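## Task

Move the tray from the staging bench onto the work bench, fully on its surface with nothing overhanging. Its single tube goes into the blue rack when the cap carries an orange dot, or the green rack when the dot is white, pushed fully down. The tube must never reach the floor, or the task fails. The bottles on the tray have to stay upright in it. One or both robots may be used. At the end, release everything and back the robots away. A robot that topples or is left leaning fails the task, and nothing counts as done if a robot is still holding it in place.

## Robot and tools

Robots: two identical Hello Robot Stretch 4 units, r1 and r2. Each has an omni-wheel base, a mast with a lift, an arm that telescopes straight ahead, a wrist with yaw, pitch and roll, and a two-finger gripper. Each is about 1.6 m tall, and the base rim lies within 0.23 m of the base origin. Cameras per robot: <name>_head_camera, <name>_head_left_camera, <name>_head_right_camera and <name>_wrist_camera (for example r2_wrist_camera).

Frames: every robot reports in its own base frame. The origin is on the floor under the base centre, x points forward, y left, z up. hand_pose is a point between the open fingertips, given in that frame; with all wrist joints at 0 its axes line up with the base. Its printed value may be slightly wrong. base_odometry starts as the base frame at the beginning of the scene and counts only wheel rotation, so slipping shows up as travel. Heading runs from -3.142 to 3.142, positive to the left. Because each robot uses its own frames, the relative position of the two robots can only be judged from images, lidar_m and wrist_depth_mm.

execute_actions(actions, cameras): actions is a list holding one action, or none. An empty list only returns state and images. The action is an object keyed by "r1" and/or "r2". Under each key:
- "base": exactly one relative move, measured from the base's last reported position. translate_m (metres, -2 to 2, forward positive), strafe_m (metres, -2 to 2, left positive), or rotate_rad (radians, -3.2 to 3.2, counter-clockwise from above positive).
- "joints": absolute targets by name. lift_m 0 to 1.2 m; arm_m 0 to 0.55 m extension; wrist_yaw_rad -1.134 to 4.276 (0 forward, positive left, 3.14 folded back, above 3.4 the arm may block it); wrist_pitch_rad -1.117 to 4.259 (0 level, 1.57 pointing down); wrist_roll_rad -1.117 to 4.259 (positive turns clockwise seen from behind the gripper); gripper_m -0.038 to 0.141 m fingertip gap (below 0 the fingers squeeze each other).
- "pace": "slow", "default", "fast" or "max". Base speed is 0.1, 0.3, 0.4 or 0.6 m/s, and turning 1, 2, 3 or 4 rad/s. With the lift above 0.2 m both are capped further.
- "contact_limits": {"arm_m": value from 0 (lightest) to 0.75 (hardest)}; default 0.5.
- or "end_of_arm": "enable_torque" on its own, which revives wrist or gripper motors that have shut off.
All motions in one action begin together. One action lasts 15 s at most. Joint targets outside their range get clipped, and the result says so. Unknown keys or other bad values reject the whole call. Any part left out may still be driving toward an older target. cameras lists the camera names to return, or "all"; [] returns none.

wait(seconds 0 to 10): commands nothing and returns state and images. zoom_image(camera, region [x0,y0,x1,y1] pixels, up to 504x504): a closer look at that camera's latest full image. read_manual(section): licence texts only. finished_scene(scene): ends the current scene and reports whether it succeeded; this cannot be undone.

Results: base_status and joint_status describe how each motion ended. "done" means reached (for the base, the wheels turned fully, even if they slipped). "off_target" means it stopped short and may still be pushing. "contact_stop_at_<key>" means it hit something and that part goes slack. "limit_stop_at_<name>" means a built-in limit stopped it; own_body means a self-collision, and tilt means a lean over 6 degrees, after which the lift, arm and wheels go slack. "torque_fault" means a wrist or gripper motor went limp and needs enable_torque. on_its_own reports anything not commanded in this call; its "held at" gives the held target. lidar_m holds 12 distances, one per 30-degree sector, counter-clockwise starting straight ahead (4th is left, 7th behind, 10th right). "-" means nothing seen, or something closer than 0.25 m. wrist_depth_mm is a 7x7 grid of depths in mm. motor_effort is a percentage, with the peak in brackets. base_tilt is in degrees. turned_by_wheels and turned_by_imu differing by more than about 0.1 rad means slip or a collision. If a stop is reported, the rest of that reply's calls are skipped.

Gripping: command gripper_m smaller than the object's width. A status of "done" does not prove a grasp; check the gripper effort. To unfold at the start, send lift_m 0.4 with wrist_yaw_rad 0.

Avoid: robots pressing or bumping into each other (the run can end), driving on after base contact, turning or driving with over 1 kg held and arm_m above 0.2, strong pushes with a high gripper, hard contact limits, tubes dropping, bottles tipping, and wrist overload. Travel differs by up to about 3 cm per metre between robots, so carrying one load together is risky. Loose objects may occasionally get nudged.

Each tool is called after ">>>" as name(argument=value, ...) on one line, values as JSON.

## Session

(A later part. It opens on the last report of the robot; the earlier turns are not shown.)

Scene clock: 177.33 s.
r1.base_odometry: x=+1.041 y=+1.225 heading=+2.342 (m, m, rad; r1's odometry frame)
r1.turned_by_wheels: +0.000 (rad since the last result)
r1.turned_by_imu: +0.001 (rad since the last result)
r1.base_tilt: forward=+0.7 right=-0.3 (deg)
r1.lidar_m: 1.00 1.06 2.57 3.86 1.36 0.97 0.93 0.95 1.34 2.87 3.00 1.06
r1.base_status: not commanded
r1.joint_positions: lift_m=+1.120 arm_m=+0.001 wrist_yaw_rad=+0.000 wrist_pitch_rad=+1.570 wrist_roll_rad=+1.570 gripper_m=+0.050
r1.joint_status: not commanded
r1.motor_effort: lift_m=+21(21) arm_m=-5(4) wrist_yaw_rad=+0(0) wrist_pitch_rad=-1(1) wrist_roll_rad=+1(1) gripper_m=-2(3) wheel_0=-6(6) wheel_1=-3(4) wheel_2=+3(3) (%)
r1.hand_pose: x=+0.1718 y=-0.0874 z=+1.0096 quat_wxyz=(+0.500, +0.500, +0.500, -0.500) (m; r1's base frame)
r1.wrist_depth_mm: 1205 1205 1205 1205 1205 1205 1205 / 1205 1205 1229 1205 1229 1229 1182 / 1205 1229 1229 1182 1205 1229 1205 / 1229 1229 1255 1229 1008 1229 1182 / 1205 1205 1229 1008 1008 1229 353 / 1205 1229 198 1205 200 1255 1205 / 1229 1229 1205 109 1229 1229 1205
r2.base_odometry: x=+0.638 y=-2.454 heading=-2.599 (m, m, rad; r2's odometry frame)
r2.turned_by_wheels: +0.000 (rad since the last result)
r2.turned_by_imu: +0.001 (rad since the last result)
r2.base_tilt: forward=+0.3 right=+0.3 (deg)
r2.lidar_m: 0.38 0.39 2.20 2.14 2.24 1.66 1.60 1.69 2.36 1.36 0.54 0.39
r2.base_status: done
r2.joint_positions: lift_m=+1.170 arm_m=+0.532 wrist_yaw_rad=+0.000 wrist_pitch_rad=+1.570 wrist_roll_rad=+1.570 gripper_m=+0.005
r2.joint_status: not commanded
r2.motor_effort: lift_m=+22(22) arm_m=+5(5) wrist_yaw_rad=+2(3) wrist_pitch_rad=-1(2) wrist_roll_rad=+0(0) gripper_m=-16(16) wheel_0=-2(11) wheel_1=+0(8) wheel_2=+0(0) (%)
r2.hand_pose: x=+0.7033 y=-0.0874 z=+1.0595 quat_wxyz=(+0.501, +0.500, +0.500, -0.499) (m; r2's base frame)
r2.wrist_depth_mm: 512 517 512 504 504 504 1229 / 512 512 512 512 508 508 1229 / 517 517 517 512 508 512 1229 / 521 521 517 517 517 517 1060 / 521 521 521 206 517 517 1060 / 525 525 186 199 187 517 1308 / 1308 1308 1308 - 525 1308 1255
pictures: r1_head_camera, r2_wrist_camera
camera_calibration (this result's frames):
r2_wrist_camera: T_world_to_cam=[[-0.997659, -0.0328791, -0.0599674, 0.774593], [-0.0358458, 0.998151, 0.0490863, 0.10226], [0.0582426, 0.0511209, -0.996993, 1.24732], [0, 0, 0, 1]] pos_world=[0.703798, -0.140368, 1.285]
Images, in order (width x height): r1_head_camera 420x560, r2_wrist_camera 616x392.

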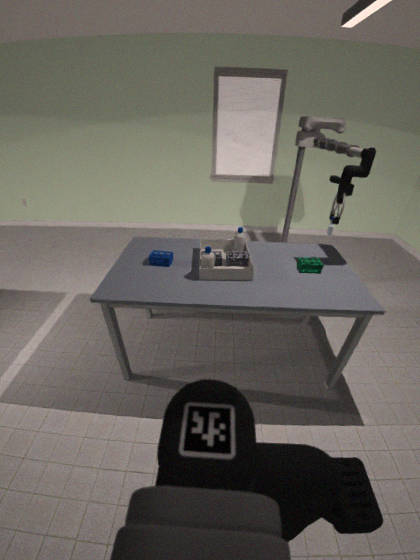

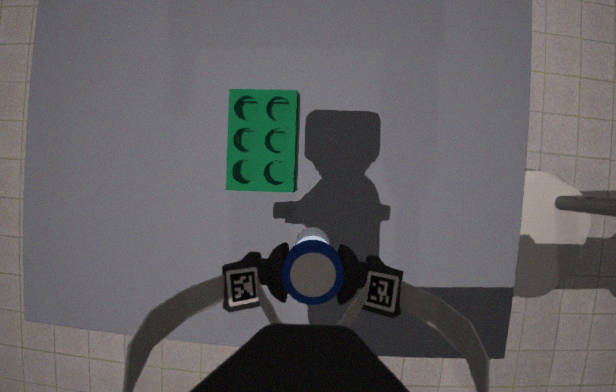

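>>> execute_actions(actions=[{"r2":{"base":{"translate_m":0.045}}}], cameras=[])

>>> execute_actions(actions=[{"r2":{"base":{"strafe_m":-0.053},"joints":{"lift_m":1.06},"pace":"slow"}}], cameras=["r2_wrist_camera","r1_head_camera"])

Scene clock: 186.63 s.
r1.base_odometry: x=+1.041 y=+1.225 heading=+2.342 (m, m, rad; r1's odometry frame)
r1.turned_by_wheels: +0.000 (rad since the last result)
r1.turned_by_imu: +0.001 (rad since the last result)
r1.base_tilt: forward=+0.5 right=-0.3 (deg)
r1.lidar_m: 1.00 1.06 2.56 3.87 1.36 0.96 0.92 0.97 1.39 2.89 3.00 1.05
r1.base_status: not commanded
r1.joint_positions: lift_m=+1.120 arm_m=+0.001 wrist_yaw_rad=+0.000 wrist_pitch_rad=+1.570 wrist_roll_rad=+1.570 gripper_m=+0.050
r1.joint_status: not commanded
r1.motor_effort: lift_m=+21(21) arm_m=-4(5) wrist_yaw_rad=+0(0) wrist_pitch_rad=-1(1) wrist_roll_rad=+0(0) gripper_m=-4(3) wheel_0=-6(6) wheel_1=-4(3) wheel_2=+3(3) (%)
r1.hand_pose: x=+0.1718 y=-0.0874 z=+1.0096 quat_wxyz=(+0.500, +0.500, +0.500, -0.500) (m; r1's base frame)
r1.wrist_depth_mm: 1205 1205 1182 1205 1205 1182 1229 / 1205 1205 1205 1182 1229 1229 1229 / 1205 1229 1229 1205 1205 1205 1205 / 1229 1229 1229 1229 991 1229 1205 / 1205 1229 1182 1025 1008 1229 353 / 1229 1229 198 1229 199 1229 1229 / 1229 1205 1205 109 1205 1229 1229
r2.base_odometry: x=+0.600 y=-2.478 heading=-2.599 (m, m, rad; r2's odometry frame)
r2.turned_by_wheels: +0.000 (rad since the last result)
r2.turned_by_imu: +0.000 (rad since the last result)
r2.base_tilt: forward=+0.4 right=+0.3 (deg)
r2.lidar_m: 0.33 0.35 2.22 2.15 2.23 1.70 1.64 1.74 2.44 1.22 0.49 0.35
r2.base_status: done
r2.joint_positions: lift_m=+1.170 arm_m=+0.532 wrist_yaw_rad=+0.000 wrist_pitch_rad=+1.570 wrist_roll_rad=+1.570 gripper_m=+0.005
r2.joint_status: not commanded
r2.motor_effort: lift_m=+22(22) arm_m=+5(5) wrist_yaw_rad=-1(1) wrist_pitch_rad=-1(2) wrist_roll_rad=+0(0) gripper_m=-18(17) wheel_0=+3(7) wheel_1=+0(8) wheel_2=-2(10) (%)
r2.hand_pose: x=+0.7033 y=-0.0874 z=+1.0595 quat_wxyz=(+0.501, +0.500, +0.500, -0.499) (m; r2's base frame)
r2.wrist_depth_mm: 866 508 504 500 508 504 866 / 512 512 512 508 508 517 878 / 517 512 517 504 517 512 866 / 521 521 521 512 512 512 1025 / 525 525 521 206 521 521 1060 / 1281 525 186 200 186 521 1255 / 1308 1308 1308 - 525 525 1281
pictures: none
No camera images: the call's "cameras" was empty. Leave "cameras" out to get every camera's image.

Scene clock: 188.40 s.
r1.base_odometry: x=+1.041 y=+1.225 heading=+2.342 (m, m, rad; r1's odometry frame)
r1.turned_by_wheels: +0.000 (rad since the last result)
r1.turned_by_imu: +0.001 (rad since the last result)
r1.base_tilt: forward=+0.6 right=-0.2 (deg)
r1.lidar_m: 1.01 1.06 2.54 3.88 1.37 0.96 0.91 0.98 1.37 2.90 3.00 1.05
r1.base_status: not commanded
r1.joint_positions: lift_m=+1.120 arm_m=+0.001 wrist_yaw_rad=+0.000 wrist_pitch_rad=+1.570 wrist_roll_rad=+1.570 gripper_m=+0.050
r1.joint_status: not commanded
r1.motor_effort: lift_m=+21(21) arm_m=-5(4) wrist_yaw_rad=+0(1) wrist_pitch_rad=-1(2) wrist_roll_rad=+1(0) gripper_m=-3(3) wheel_0=-6(6) wheel_1=-3(3) wheel_2=+3(3) (%)
r1.hand_pose: x=+0.1718 y=-0.0874 z=+1.0096 quat_wxyz=(+0.500, +0.500, +0.500, -0.500) (m; r1's base frame)
r1.wrist_depth_mm: 1229 1229 1205 1182 1182 1205 1182 / 1229 1229 1205 1229 1229 1229 1255 / 1205 1229 1229 1229 1205 1182 1229 / 1205 1229 1229 1255 1025 1205 1229 / 1229 1205 1229 991 991 1255 355 / 1229 1255 198 1229 200 1255 1205 / 1205 1255 1229 109 1229 1255 1229
r2.base_odometry: x=+0.573 y=-2.432 heading=-2.598 (m, m, rad; r2's odometry frame)
r2.turned_by_wheels: +0.000 (rad since the last result)
r2.turned_by_imu: +0.000 (rad since the last result)
r2.base_tilt: forward=+0.3 right=+0.3 (deg)
r2.lidar_m: 0.32 0.36 2.26 2.19 2.30 1.71 1.65 1.71 2.48 1.22 0.45 0.34
r2.base_status: done
r2.joint_positions: lift_m=+1.060 arm_m=+0.532 wrist_yaw_rad=+0.000 wrist_pitch_rad=+1.570 wrist_roll_rad=+1.570 gripper_m=+0.005
r2.joint_status: all done
r2.motor_effort: lift_m=+17(20) arm_m=+5(5) wrist_yaw_rad=+0(1) wrist_pitch_rad=-2(2) wrist_roll_rad=+0(0) gripper_m=-17(17) wheel_0=+2(7) wheel_1=+0(4) wheel_2=+0(1) (%)
r2.hand_pose: x=+0.7034 y=-0.0874 z=+0.9499 quat_wxyz=(+0.501, +0.500, +0.500, -0.499) (m; r2's base frame)
r2.wrist_depth_mm: 404 402 404 402 397 399 399 / 404 404 404 404 402 402 399 / 410 410 407 345 402 402 402 / 410 413 410 404 404 404 404 / 410 413 413 206 410 410 410 / 415 415 186 200 186 410 410 / 421 415 418 - 415 415 415
pictures: r1_head_camera, r2_wrist_camera
camera_calibration (this result's frames):
r2_wrist_camera: T_world_to_cam=[[-0.997659, -0.0328792, -0.0599674, 0.768054], [-0.0358459, 0.998151, 0.0490863, 0.107641], [0.0582426, 0.0511209, -0.996993, 1.13805], [0, 0, 0, 1]] pos_world=[0.703832, -0.140368, 1.1754]
Images, in order (width x height): r1_head_camera 420x560, r2_wrist_camera 616x392.

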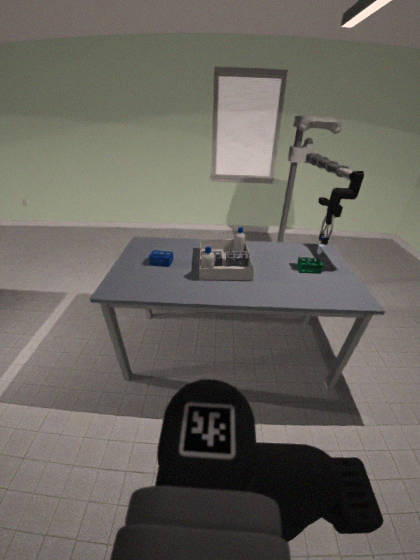

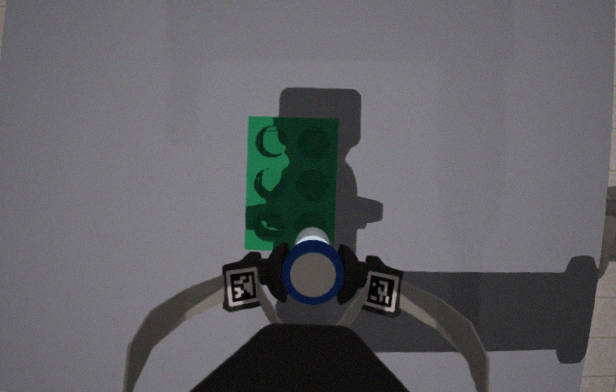

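>>> execute_actions(actions=[{"r2":{"joints":{"lift_m":1.005},"pace":"slow"}}], cameras=["r2_wrist_camera","r1_head_camera"])

>>> zoom_image(camera="r1_head_camera", region=[270,210,360,290])

Scene clock: 193.63 s.
r1.base_odometry: x=+1.041 y=+1.225 heading=+2.342 (m, m, rad; r1's odometry frame)
r1.turned_by_wheels: +0.000 (rad since the last result)
r1.turned_by_imu: +0.002 (rad since the last result)
r1.base_tilt: forward=+0.5 right=-0.2 (deg)
r1.lidar_m: 1.00 1.03 2.57 3.88 1.37 0.97 0.93 0.96 1.36 2.89 3.00 1.04
r1.base_status: not commanded
r1.joint_positions: lift_m=+1.120 arm_m=+0.001 wrist_yaw_rad=+0.000 wrist_pitch_rad=+1.570 wrist_roll_rad=+1.570 gripper_m=+0.050
r1.joint_status: not commanded
r1.motor_effort: lift_m=+21(21) arm_m=-4(4) wrist_yaw_rad=+1(0) wrist_pitch_rad=-1(1) wrist_roll_rad=+0(0) gripper_m=-4(3) wheel_0=-6(6) wheel_1=-3(3) wheel_2=+3(3) (%)
r1.hand_pose: x=+0.1718 y=-0.0874 z=+1.0096 quat_wxyz=(+0.500, +0.500, +0.500, -0.500) (m; r1's base frame)
r1.wrist_depth_mm: 1229 1205 1205 1182 1182 1205 1205 / 1205 1182 1205 1205 1205 1205 1229 / 1205 1229 1229 1205 1229 1205 1229 / 1205 1229 1205 1205 1042 1205 1229 / 1205 1205 1205 1025 991 1229 353 / 1205 1255 198 1205 199 1229 1229 / 1281 1229 1255 109 1255 1255 1205
r2.base_odometry: x=+0.573 y=-2.432 heading=-2.598 (m, m, rad; r2's odometry frame)
r2.turned_by_wheels: +0.000 (rad since the last result)
r2.turned_by_imu: -0.001 (rad since the last result)
r2.base_tilt: forward=+0.4 right=+0.3 (deg)
r2.lidar_m: 0.31 0.35 2.26 2.21 2.29 1.70 1.66 1.70 2.45 1.24 0.48 0.35
r2.base_status: not commanded
r2.joint_positions: lift_m=+1.005 arm_m=+0.532 wrist_yaw_rad=+0.000 wrist_pitch_rad=+1.570 wrist_roll_rad=+1.570 gripper_m=+0.005
r2.joint_status: all done
r2.motor_effort: lift_m=+17(19) arm_m=+4(5) wrist_yaw_rad=-2(2) wrist_pitch_rad=-2(2) wrist_roll_rad=+0(1) gripper_m=-18(17) wheel_0=+2(2) wheel_1=+0(0) wheel_2=+0(0) (%)
r2.hand_pose: x=+0.7034 y=-0.0874 z=+0.8949 quat_wxyz=(+0.501, +0.500, +0.500, -0.499) (m; r2's base frame)
r2.wrist_depth_mm: 349 349 349 347 347 345 345 / 353 349 349 347 343 349 349 / 353 355 353 291 349 351 347 / 357 355 353 296 351 351 353 / 357 359 355 206 355 353 353 / 362 359 186 200 187 357 355 / 362 362 362 - 362 359 359
pictures: r1_head_camera, r2_wrist_camera
camera_calibration (this result's frames):
r2_wrist_camera: T_world_to_cam=[[-0.997659, -0.0328792, -0.0599675, 0.764758], [-0.0358459, 0.998151, 0.0490863, 0.110341], [0.0582427, 0.0511209, -0.996993, 1.08322], [0, 0, 0, 1]] pos_world=[0.703833, -0.140368, 1.12041]
Images, in order (width x height): r1_head_camera 420x560, r2_wrist_camera 616x392.

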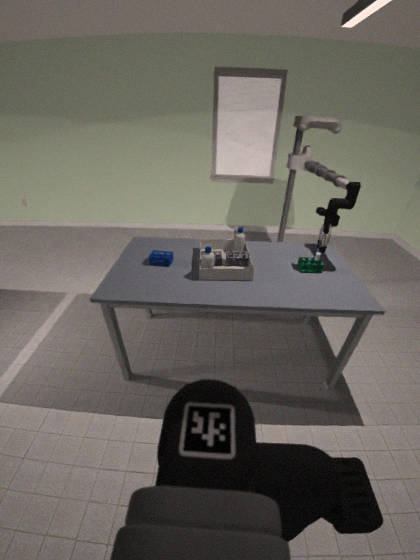

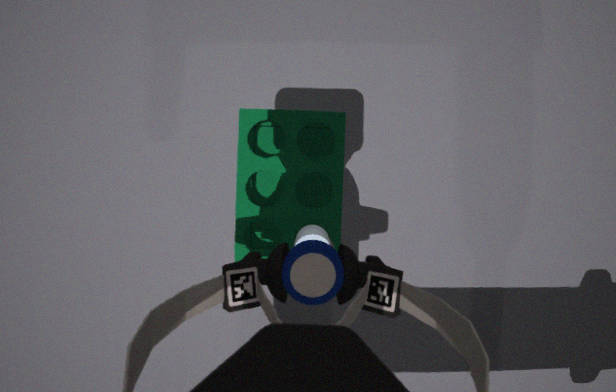

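Region (270, 210, 360, 290) of r1_head_camera's 420x560 image, scaled by 5.600, with more detail than that image has.

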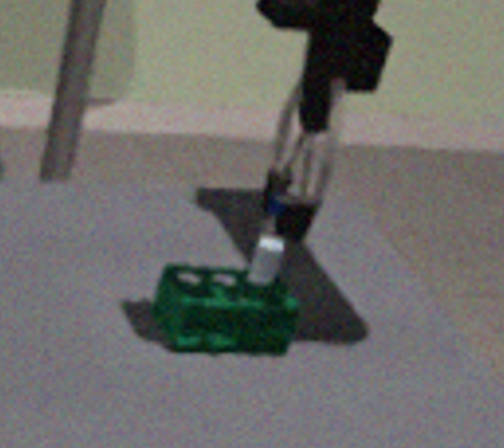

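>>> execute_actions(actions=[{"r2":{"joints":{"lift_m":0.975},"pace":"slow"}}], cameras=[])

>>> execute_actions(actions=[{"r2":{"joints":{"gripper_m":0.06}}}], cameras=["r2_wrist_camera","r1_head_camera"])

>>> zoom_image(camera="r1_head_camera", region=[270,210,360,290])

Scene clock: 202.17 s.
r1.base_odometry: x=+1.041 y=+1.225 heading=+2.342 (m, m, rad; r1's odometry frame)
r1.turned_by_wheels: +0.000 (rad since the last result)
r1.turned_by_imu: +0.001 (rad since the last result)
r1.base_tilt: forward=+0.6 right=-0.2 (deg)
r1.lidar_m: 1.02 1.05 2.56 3.87 1.36 0.96 0.93 0.96 1.38 2.89 3.00 1.07
r1.base_status: not commanded
r1.joint_positions: lift_m=+1.120 arm_m=+0.001 wrist_yaw_rad=+0.000 wrist_pitch_rad=+1.570 wrist_roll_rad=+1.570 gripper_m=+0.050
r1.joint_status: not commanded
r1.motor_effort: lift_m=+21(21) arm_m=-5(4) wrist_yaw_rad=+0(1) wrist_pitch_rad=-1(0) wrist_roll_rad=+1(0) gripper_m=-4(2) wheel_0=-6(6) wheel_1=-3(4) wheel_2=+3(3) (%)
r1.hand_pose: x=+0.1718 y=-0.0874 z=+1.0096 quat_wxyz=(+0.500, +0.500, +0.500, -0.500) (m; r1's base frame)
r1.wrist_depth_mm: 1229 1182 1205 1205 1205 1182 1205 / 1229 1182 1205 1229 1229 1229 1205 / 1229 1205 1229 1229 1205 1205 1205 / 1205 1205 1229 1205 1008 1205 1205 / 1229 1255 1229 1008 1008 1255 355 / 1229 1229 198 1229 200 1205 1205 / 1229 1255 1205 109 1205 1229 1229
r2.base_odometry: x=+0.573 y=-2.432 heading=-2.598 (m, m, rad; r2's odometry frame)
r2.turned_by_wheels: +0.000 (rad since the last result)
r2.turned_by_imu: -0.001 (rad since the last result)
r2.base_tilt: forward=+0.4 right=+0.3 (deg)
r2.lidar_m: 0.33 0.35 2.26 2.20 2.28 1.72 1.66 1.71 2.45 1.24 0.47 0.34
r2.base_status: not commanded
r2.joint_positions: lift_m=+0.975 arm_m=+0.532 wrist_yaw_rad=+0.000 wrist_pitch_rad=+1.570 wrist_roll_rad=+1.570 gripper_m=+0.005
r2.joint_status: all done
r2.motor_effort: lift_m=+17(17) arm_m=+5(5) wrist_yaw_rad=-1(2) wrist_pitch_rad=-1(1) wrist_roll_rad=+0(0) gripper_m=-16(17) wheel_0=+2(2) wheel_1=+0(0) wheel_2=+0(0) (%)
r2.hand_pose: x=+0.7034 y=-0.0874 z=+0.8649 quat_wxyz=(+0.501, +0.500, +0.500, -0.499) (m; r2's base frame)
r2.wrist_depth_mm: 320 317 319 319 315 314 317 / 324 322 320 320 320 315 317 / 324 324 324 263 324 320 320 / 327 325 324 264 322 322 324 / 329 329 325 207 327 324 325 / 330 329 186 200 186 325 325 / 332 332 332 - 329 330 329
pictures: none
No camera images: the call's "cameras" was empty. Leave "cameras" out to get every camera's image.

Scene clock: 203.50 s.
r1.base_odometry: x=+1.041 y=+1.225 heading=+2.342 (m, m, rad; r1's odometry frame)
r1.turned_by_wheels: +0.000 (rad since the last result)
r1.turned_by_imu: +0.000 (rad since the last result)
r1.base_tilt: forward=+0.6 right=-0.3 (deg)
r1.lidar_m: 1.01 1.05 2.56 3.87 1.37 0.99 0.90 0.99 1.34 2.89 2.98 1.07
r1.base_status: not commanded
r1.joint_positions: lift_m=+1.120 arm_m=+0.001 wrist_yaw_rad=+0.000 wrist_pitch_rad=+1.570 wrist_roll_rad=+1.570 gripper_m=+0.050
r1.joint_status: not commanded
r1.motor_effort: lift_m=+21(21) arm_m=-4(4) wrist_yaw_rad=+0(0) wrist_pitch_rad=-1(1) wrist_roll_rad=+0(0) gripper_m=-4(3) wheel_0=-6(6) wheel_1=-4(3) wheel_2=+3(3) (%)
r1.hand_pose: x=+0.1718 y=-0.0874 z=+1.0096 quat_wxyz=(+0.500, +0.500, +0.500, -0.500) (m; r1's base frame)
r1.wrist_depth_mm: 1229 1182 1229 1205 1205 1182 1205 / 1229 1229 1229 1229 1205 1229 1205 / 1205 1255 1229 1229 1205 1229 1229 / 1205 1229 1205 1205 1008 1229 1205 / 1255 1229 1229 1025 1008 1229 355 / 1229 1229 198 1229 199 1205 1229 / 1205 1255 1205 109 1229 1255 1229
r2.base_odometry: x=+0.573 y=-2.432 heading=-2.598 (m, m, rad; r2's odometry frame)
r2.turned_by_wheels: +0.000 (rad since the last result)
r2.turned_by_imu: +0.000 (rad since the last result)
r2.base_tilt: forward=+0.4 right=+0.3 (deg)
r2.lidar_m: 0.34 0.36 2.26 2.19 2.31 1.72 1.66 1.71 2.45 1.25 0.47 0.35
r2.base_status: not commanded
r2.joint_positions: lift_m=+0.975 arm_m=+0.532 wrist_yaw_rad=+0.000 wrist_pitch_rad=+1.570 wrist_roll_rad=+1.570 gripper_m=+0.060
r2.joint_status: all done
r2.motor_effort: lift_m=+17(17) arm_m=+5(4) wrist_yaw_rad=+0(0) wrist_pitch_rad=-2(1) wrist_roll_rad=+0(1) gripper_m=-3(17) wheel_0=+2(2) wheel_1=+0(0) wheel_2=+0(0) (%)
r2.hand_pose: x=+0.7034 y=-0.0874 z=+0.8649 quat_wxyz=(+0.501, +0.500, +0.500, -0.499) (m; r2's base frame)
r2.wrist_depth_mm: 322 320 319 317 319 315 317 / 322 320 320 319 317 317 317 / 324 324 322 263 320 320 319 / 327 327 325 265 322 322 322 / 329 329 322 265 325 322 325 / 330 330 329 206 197 327 329 / 330 332 330 - 329 330 327
pictures: r1_head_camera, r2_wrist_camera
camera_calibration (this result's frames):
r2_wrist_camera: T_world_to_cam=[[-0.997659, -0.0328794, -0.0599674, 0.762963], [-0.0358461, 0.998151, 0.0490863, 0.111814], [0.0582426, 0.051121, -0.996993, 1.0533], [0, 0, 0, 1]] pos_world=[0.703837, -0.140368, 1.0904]
Images, in order (width x height): r1_head_camera 420x560, r2_wrist_camera 616x392.

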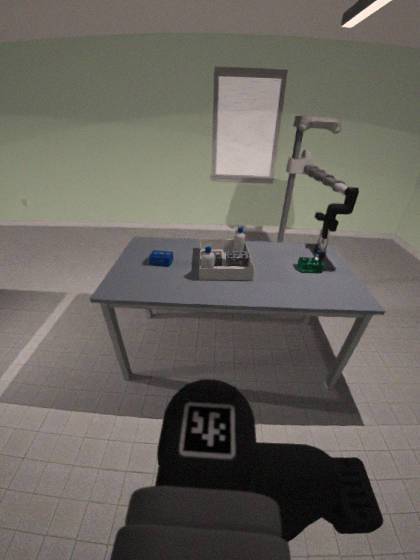

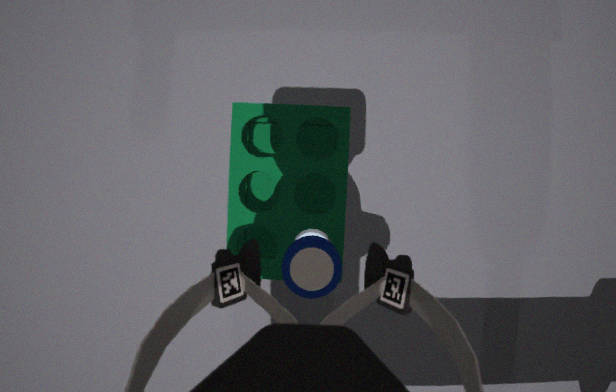

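Region (270, 210, 360, 290) of r1_head_camera's 420x560 image, scaled by 5.600, with more detail than that image has.

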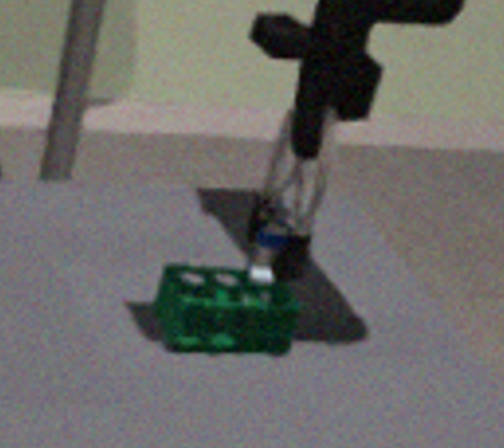

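>>> execute_actions(actions=[{"r2":{"joints":{"lift_m":1.1}}}], cameras=[])

>>> execute_actions(actions=[{"r2":{"base":{"translate_m":-0.5},"joints":{"arm_m":0}}}], cameras=[])

>>> finished_scene(scene=1)

Scene clock: 211.37 s.
r1.base_odometry: x=+1.041 y=+1.225 heading=+2.342 (m, m, rad; r1's odometry frame)
r1.turned_by_wheels: +0.000 (rad since the last result)
r1.turned_by_imu: +0.002 (rad since the last result)
r1.base_tilt: forward=+0.6 right=-0.2 (deg)
r1.lidar_m: 1.01 1.04 2.55 3.90 1.36 0.99 0.94 0.98 1.35 2.90 2.96 1.05
r1.base_status: not commanded
r1.joint_positions: lift_m=+1.120 arm_m=+0.001 wrist_yaw_rad=+0.000 wrist_pitch_rad=+1.570 wrist_roll_rad=+1.570 gripper_m=+0.050
r1.joint_status: not commanded
r1.motor_effort: lift_m=+21(21) arm_m=-4(4) wrist_yaw_rad=+0(1) wrist_pitch_rad=-2(1) wrist_roll_rad=+1(1) gripper_m=-4(2) wheel_0=-6(6) wheel_1=-4(4) wheel_2=+3(3) (%)
r1.hand_pose: x=+0.1718 y=-0.0874 z=+1.0096 quat_wxyz=(+0.500, +0.500, +0.500, -0.500) (m; r1's base frame)
r1.wrist_depth_mm: 1205 1205 1205 1205 1205 1205 1205 / 1229 1205 1205 1205 1205 1205 1182 / 1205 1205 1229 1205 1205 1205 1205 / 1205 1205 1205 1229 1008 1205 1205 / 1229 1229 1205 1025 1008 1229 349 / 1229 1205 198 1205 200 1229 1229 / 1281 1229 1229 109 1205 1182 1229
r2.base_odometry: x=+0.573 y=-2.432 heading=-2.598 (m, m, rad; r2's odometry frame)
r2.turned_by_wheels: +0.000 (rad since the last result)
r2.turned_by_imu: -0.001 (rad since the last result)
r2.base_tilt: forward=+0.4 right=+0.3 (deg)
r2.lidar_m: 0.33 0.35 2.27 2.20 2.33 1.71 1.65 1.69 2.49 1.22 0.46 0.34
r2.base_status: not commanded
r2.joint_positions: lift_m=+1.100 arm_m=+0.532 wrist_yaw_rad=+0.000 wrist_pitch_rad=+1.570 wrist_roll_rad=+1.570 gripper_m=+0.060
r2.joint_status: all done
r2.motor_effort: lift_m=+22(23) arm_m=+5(5) wrist_yaw_rad=+0(1) wrist_pitch_rad=-1(2) wrist_roll_rad=+0(0) gripper_m=-2(3) wheel_0=+2(2) wheel_1=+0(0) wheel_2=+0(0) (%)
r2.hand_pose: x=+0.7034 y=-0.0874 z=+0.9895 quat_wxyz=(+0.501, +0.500, +0.500, -0.499) (m; r2's base frame)
r2.wrist_depth_mm: 439 442 439 439 439 436 436 / 445 445 442 439 442 442 439 / 449 445 445 442 442 442 445 / 449 449 445 389 445 442 449 / 455 455 452 449 449 449 449 / 452 455 449 452 196 452 452 / 462 459 462 - 452 459 455
pictures: none
No camera images: the call's "cameras" was empty. Leave "cameras" out to get every camera's image.

Scene clock: 214.53 s.
r1.base_odometry: x=+1.041 y=+1.225 heading=+2.342 (m, m, rad; r1's odometry frame)
r1.turned_by_wheels: +0.000 (rad since the last result)
r1.turned_by_imu: +0.001 (rad since the last result)
r1.base_tilt: forward=+0.6 right=-0.2 (deg)
r1.lidar_m: 1.00 1.04 2.55 3.87 1.37 0.97 0.93 0.99 1.35 2.90 3.00 1.09
r1.base_status: not commanded
r1.joint_positions: lift_m=+1.120 arm_m=+0.001 wrist_yaw_rad=+0.000 wrist_pitch_rad=+1.570 wrist_roll_rad=+1.570 gripper_m=+0.050
r1.joint_status: not commanded
r1.motor_effort: lift_m=+21(21) arm_m=-4(4) wrist_yaw_rad=+0(1) wrist_pitch_rad=-1(0) wrist_roll_rad=+0(0) gripper_m=-5(4) wheel_0=-6(6) wheel_1=-4(3) wheel_2=+3(3) (%)
r1.hand_pose: x=+0.1718 y=-0.0874 z=+1.0096 quat_wxyz=(+0.500, +0.500, +0.500, -0.500) (m; r1's base frame)
r1.wrist_depth_mm: 1205 1205 1182 1205 1205 1205 1205 / 1205 1205 1229 1229 1205 1205 1229 / 1205 1205 1205 1205 1205 1182 1205 / 1205 1229 1205 1205 1008 1229 1255 / 1229 1229 1205 991 1008 1205 355 / 1229 1205 198 1229 200 1205 1229 / 1255 1229 1255 109 1229 1229 1182
r2.base_odometry: x=+1.001 y=-2.174 heading=-2.599 (m, m, rad; r2's odometry frame)
r2.turned_by_wheels: +0.000 (rad since the last result)
r2.turned_by_imu: -0.004 (rad since the last result)
r2.base_tilt: forward=+0.4 right=+0.2 (deg)
r2.lidar_m: 0.83 3.07 2.28 2.20 1.59 1.20 1.12 1.19 1.69 3.19 1.16 0.85
r2.base_status: done
r2.joint_positions: lift_m=+1.100 arm_m=+0.003 wrist_yaw_rad=+0.000 wrist_pitch_rad=+1.570 wrist_roll_rad=+1.570 gripper_m=+0.060
r2.joint_status: all done
joint sent to its limit — the command would take r2.arm_m past its lower limit, so that joint was sent only as far as its limit.
r2.motor_effort: lift_m=+21(22) arm_m=-5(8) wrist_yaw_rad=+2(2) wrist_pitch_rad=-3(2) wrist_roll_rad=+0(0) gripper_m=-4(4) wheel_0=-3(8) wheel_1=+0(5) wheel_2=+2(9) (%)
r2.hand_pose: x=+0.1738 y=-0.0874 z=+0.9896 quat_wxyz=(+0.500, +0.500, +0.500, -0.500) (m; r2's base frame)
r2.wrist_depth_mm: 1182 1182 1205 1182 1182 1182 1160 / 1229 1205 1182 1160 1160 1160 1182 / 1182 1205 1182 1205 1160 1160 1205 / 1182 1182 1182 1205 991 1182 1182 / 1098 1205 1205 991 991 1205 1160 / 1205 1205 1205 1008 196 1205 1182 / 1205 1255 1229 - 1229 1205 1229
pictures: none
No camera images: the call's "cameras" was empty. Leave "cameras" out to get every camera's image.

The scene is finished: the task was done.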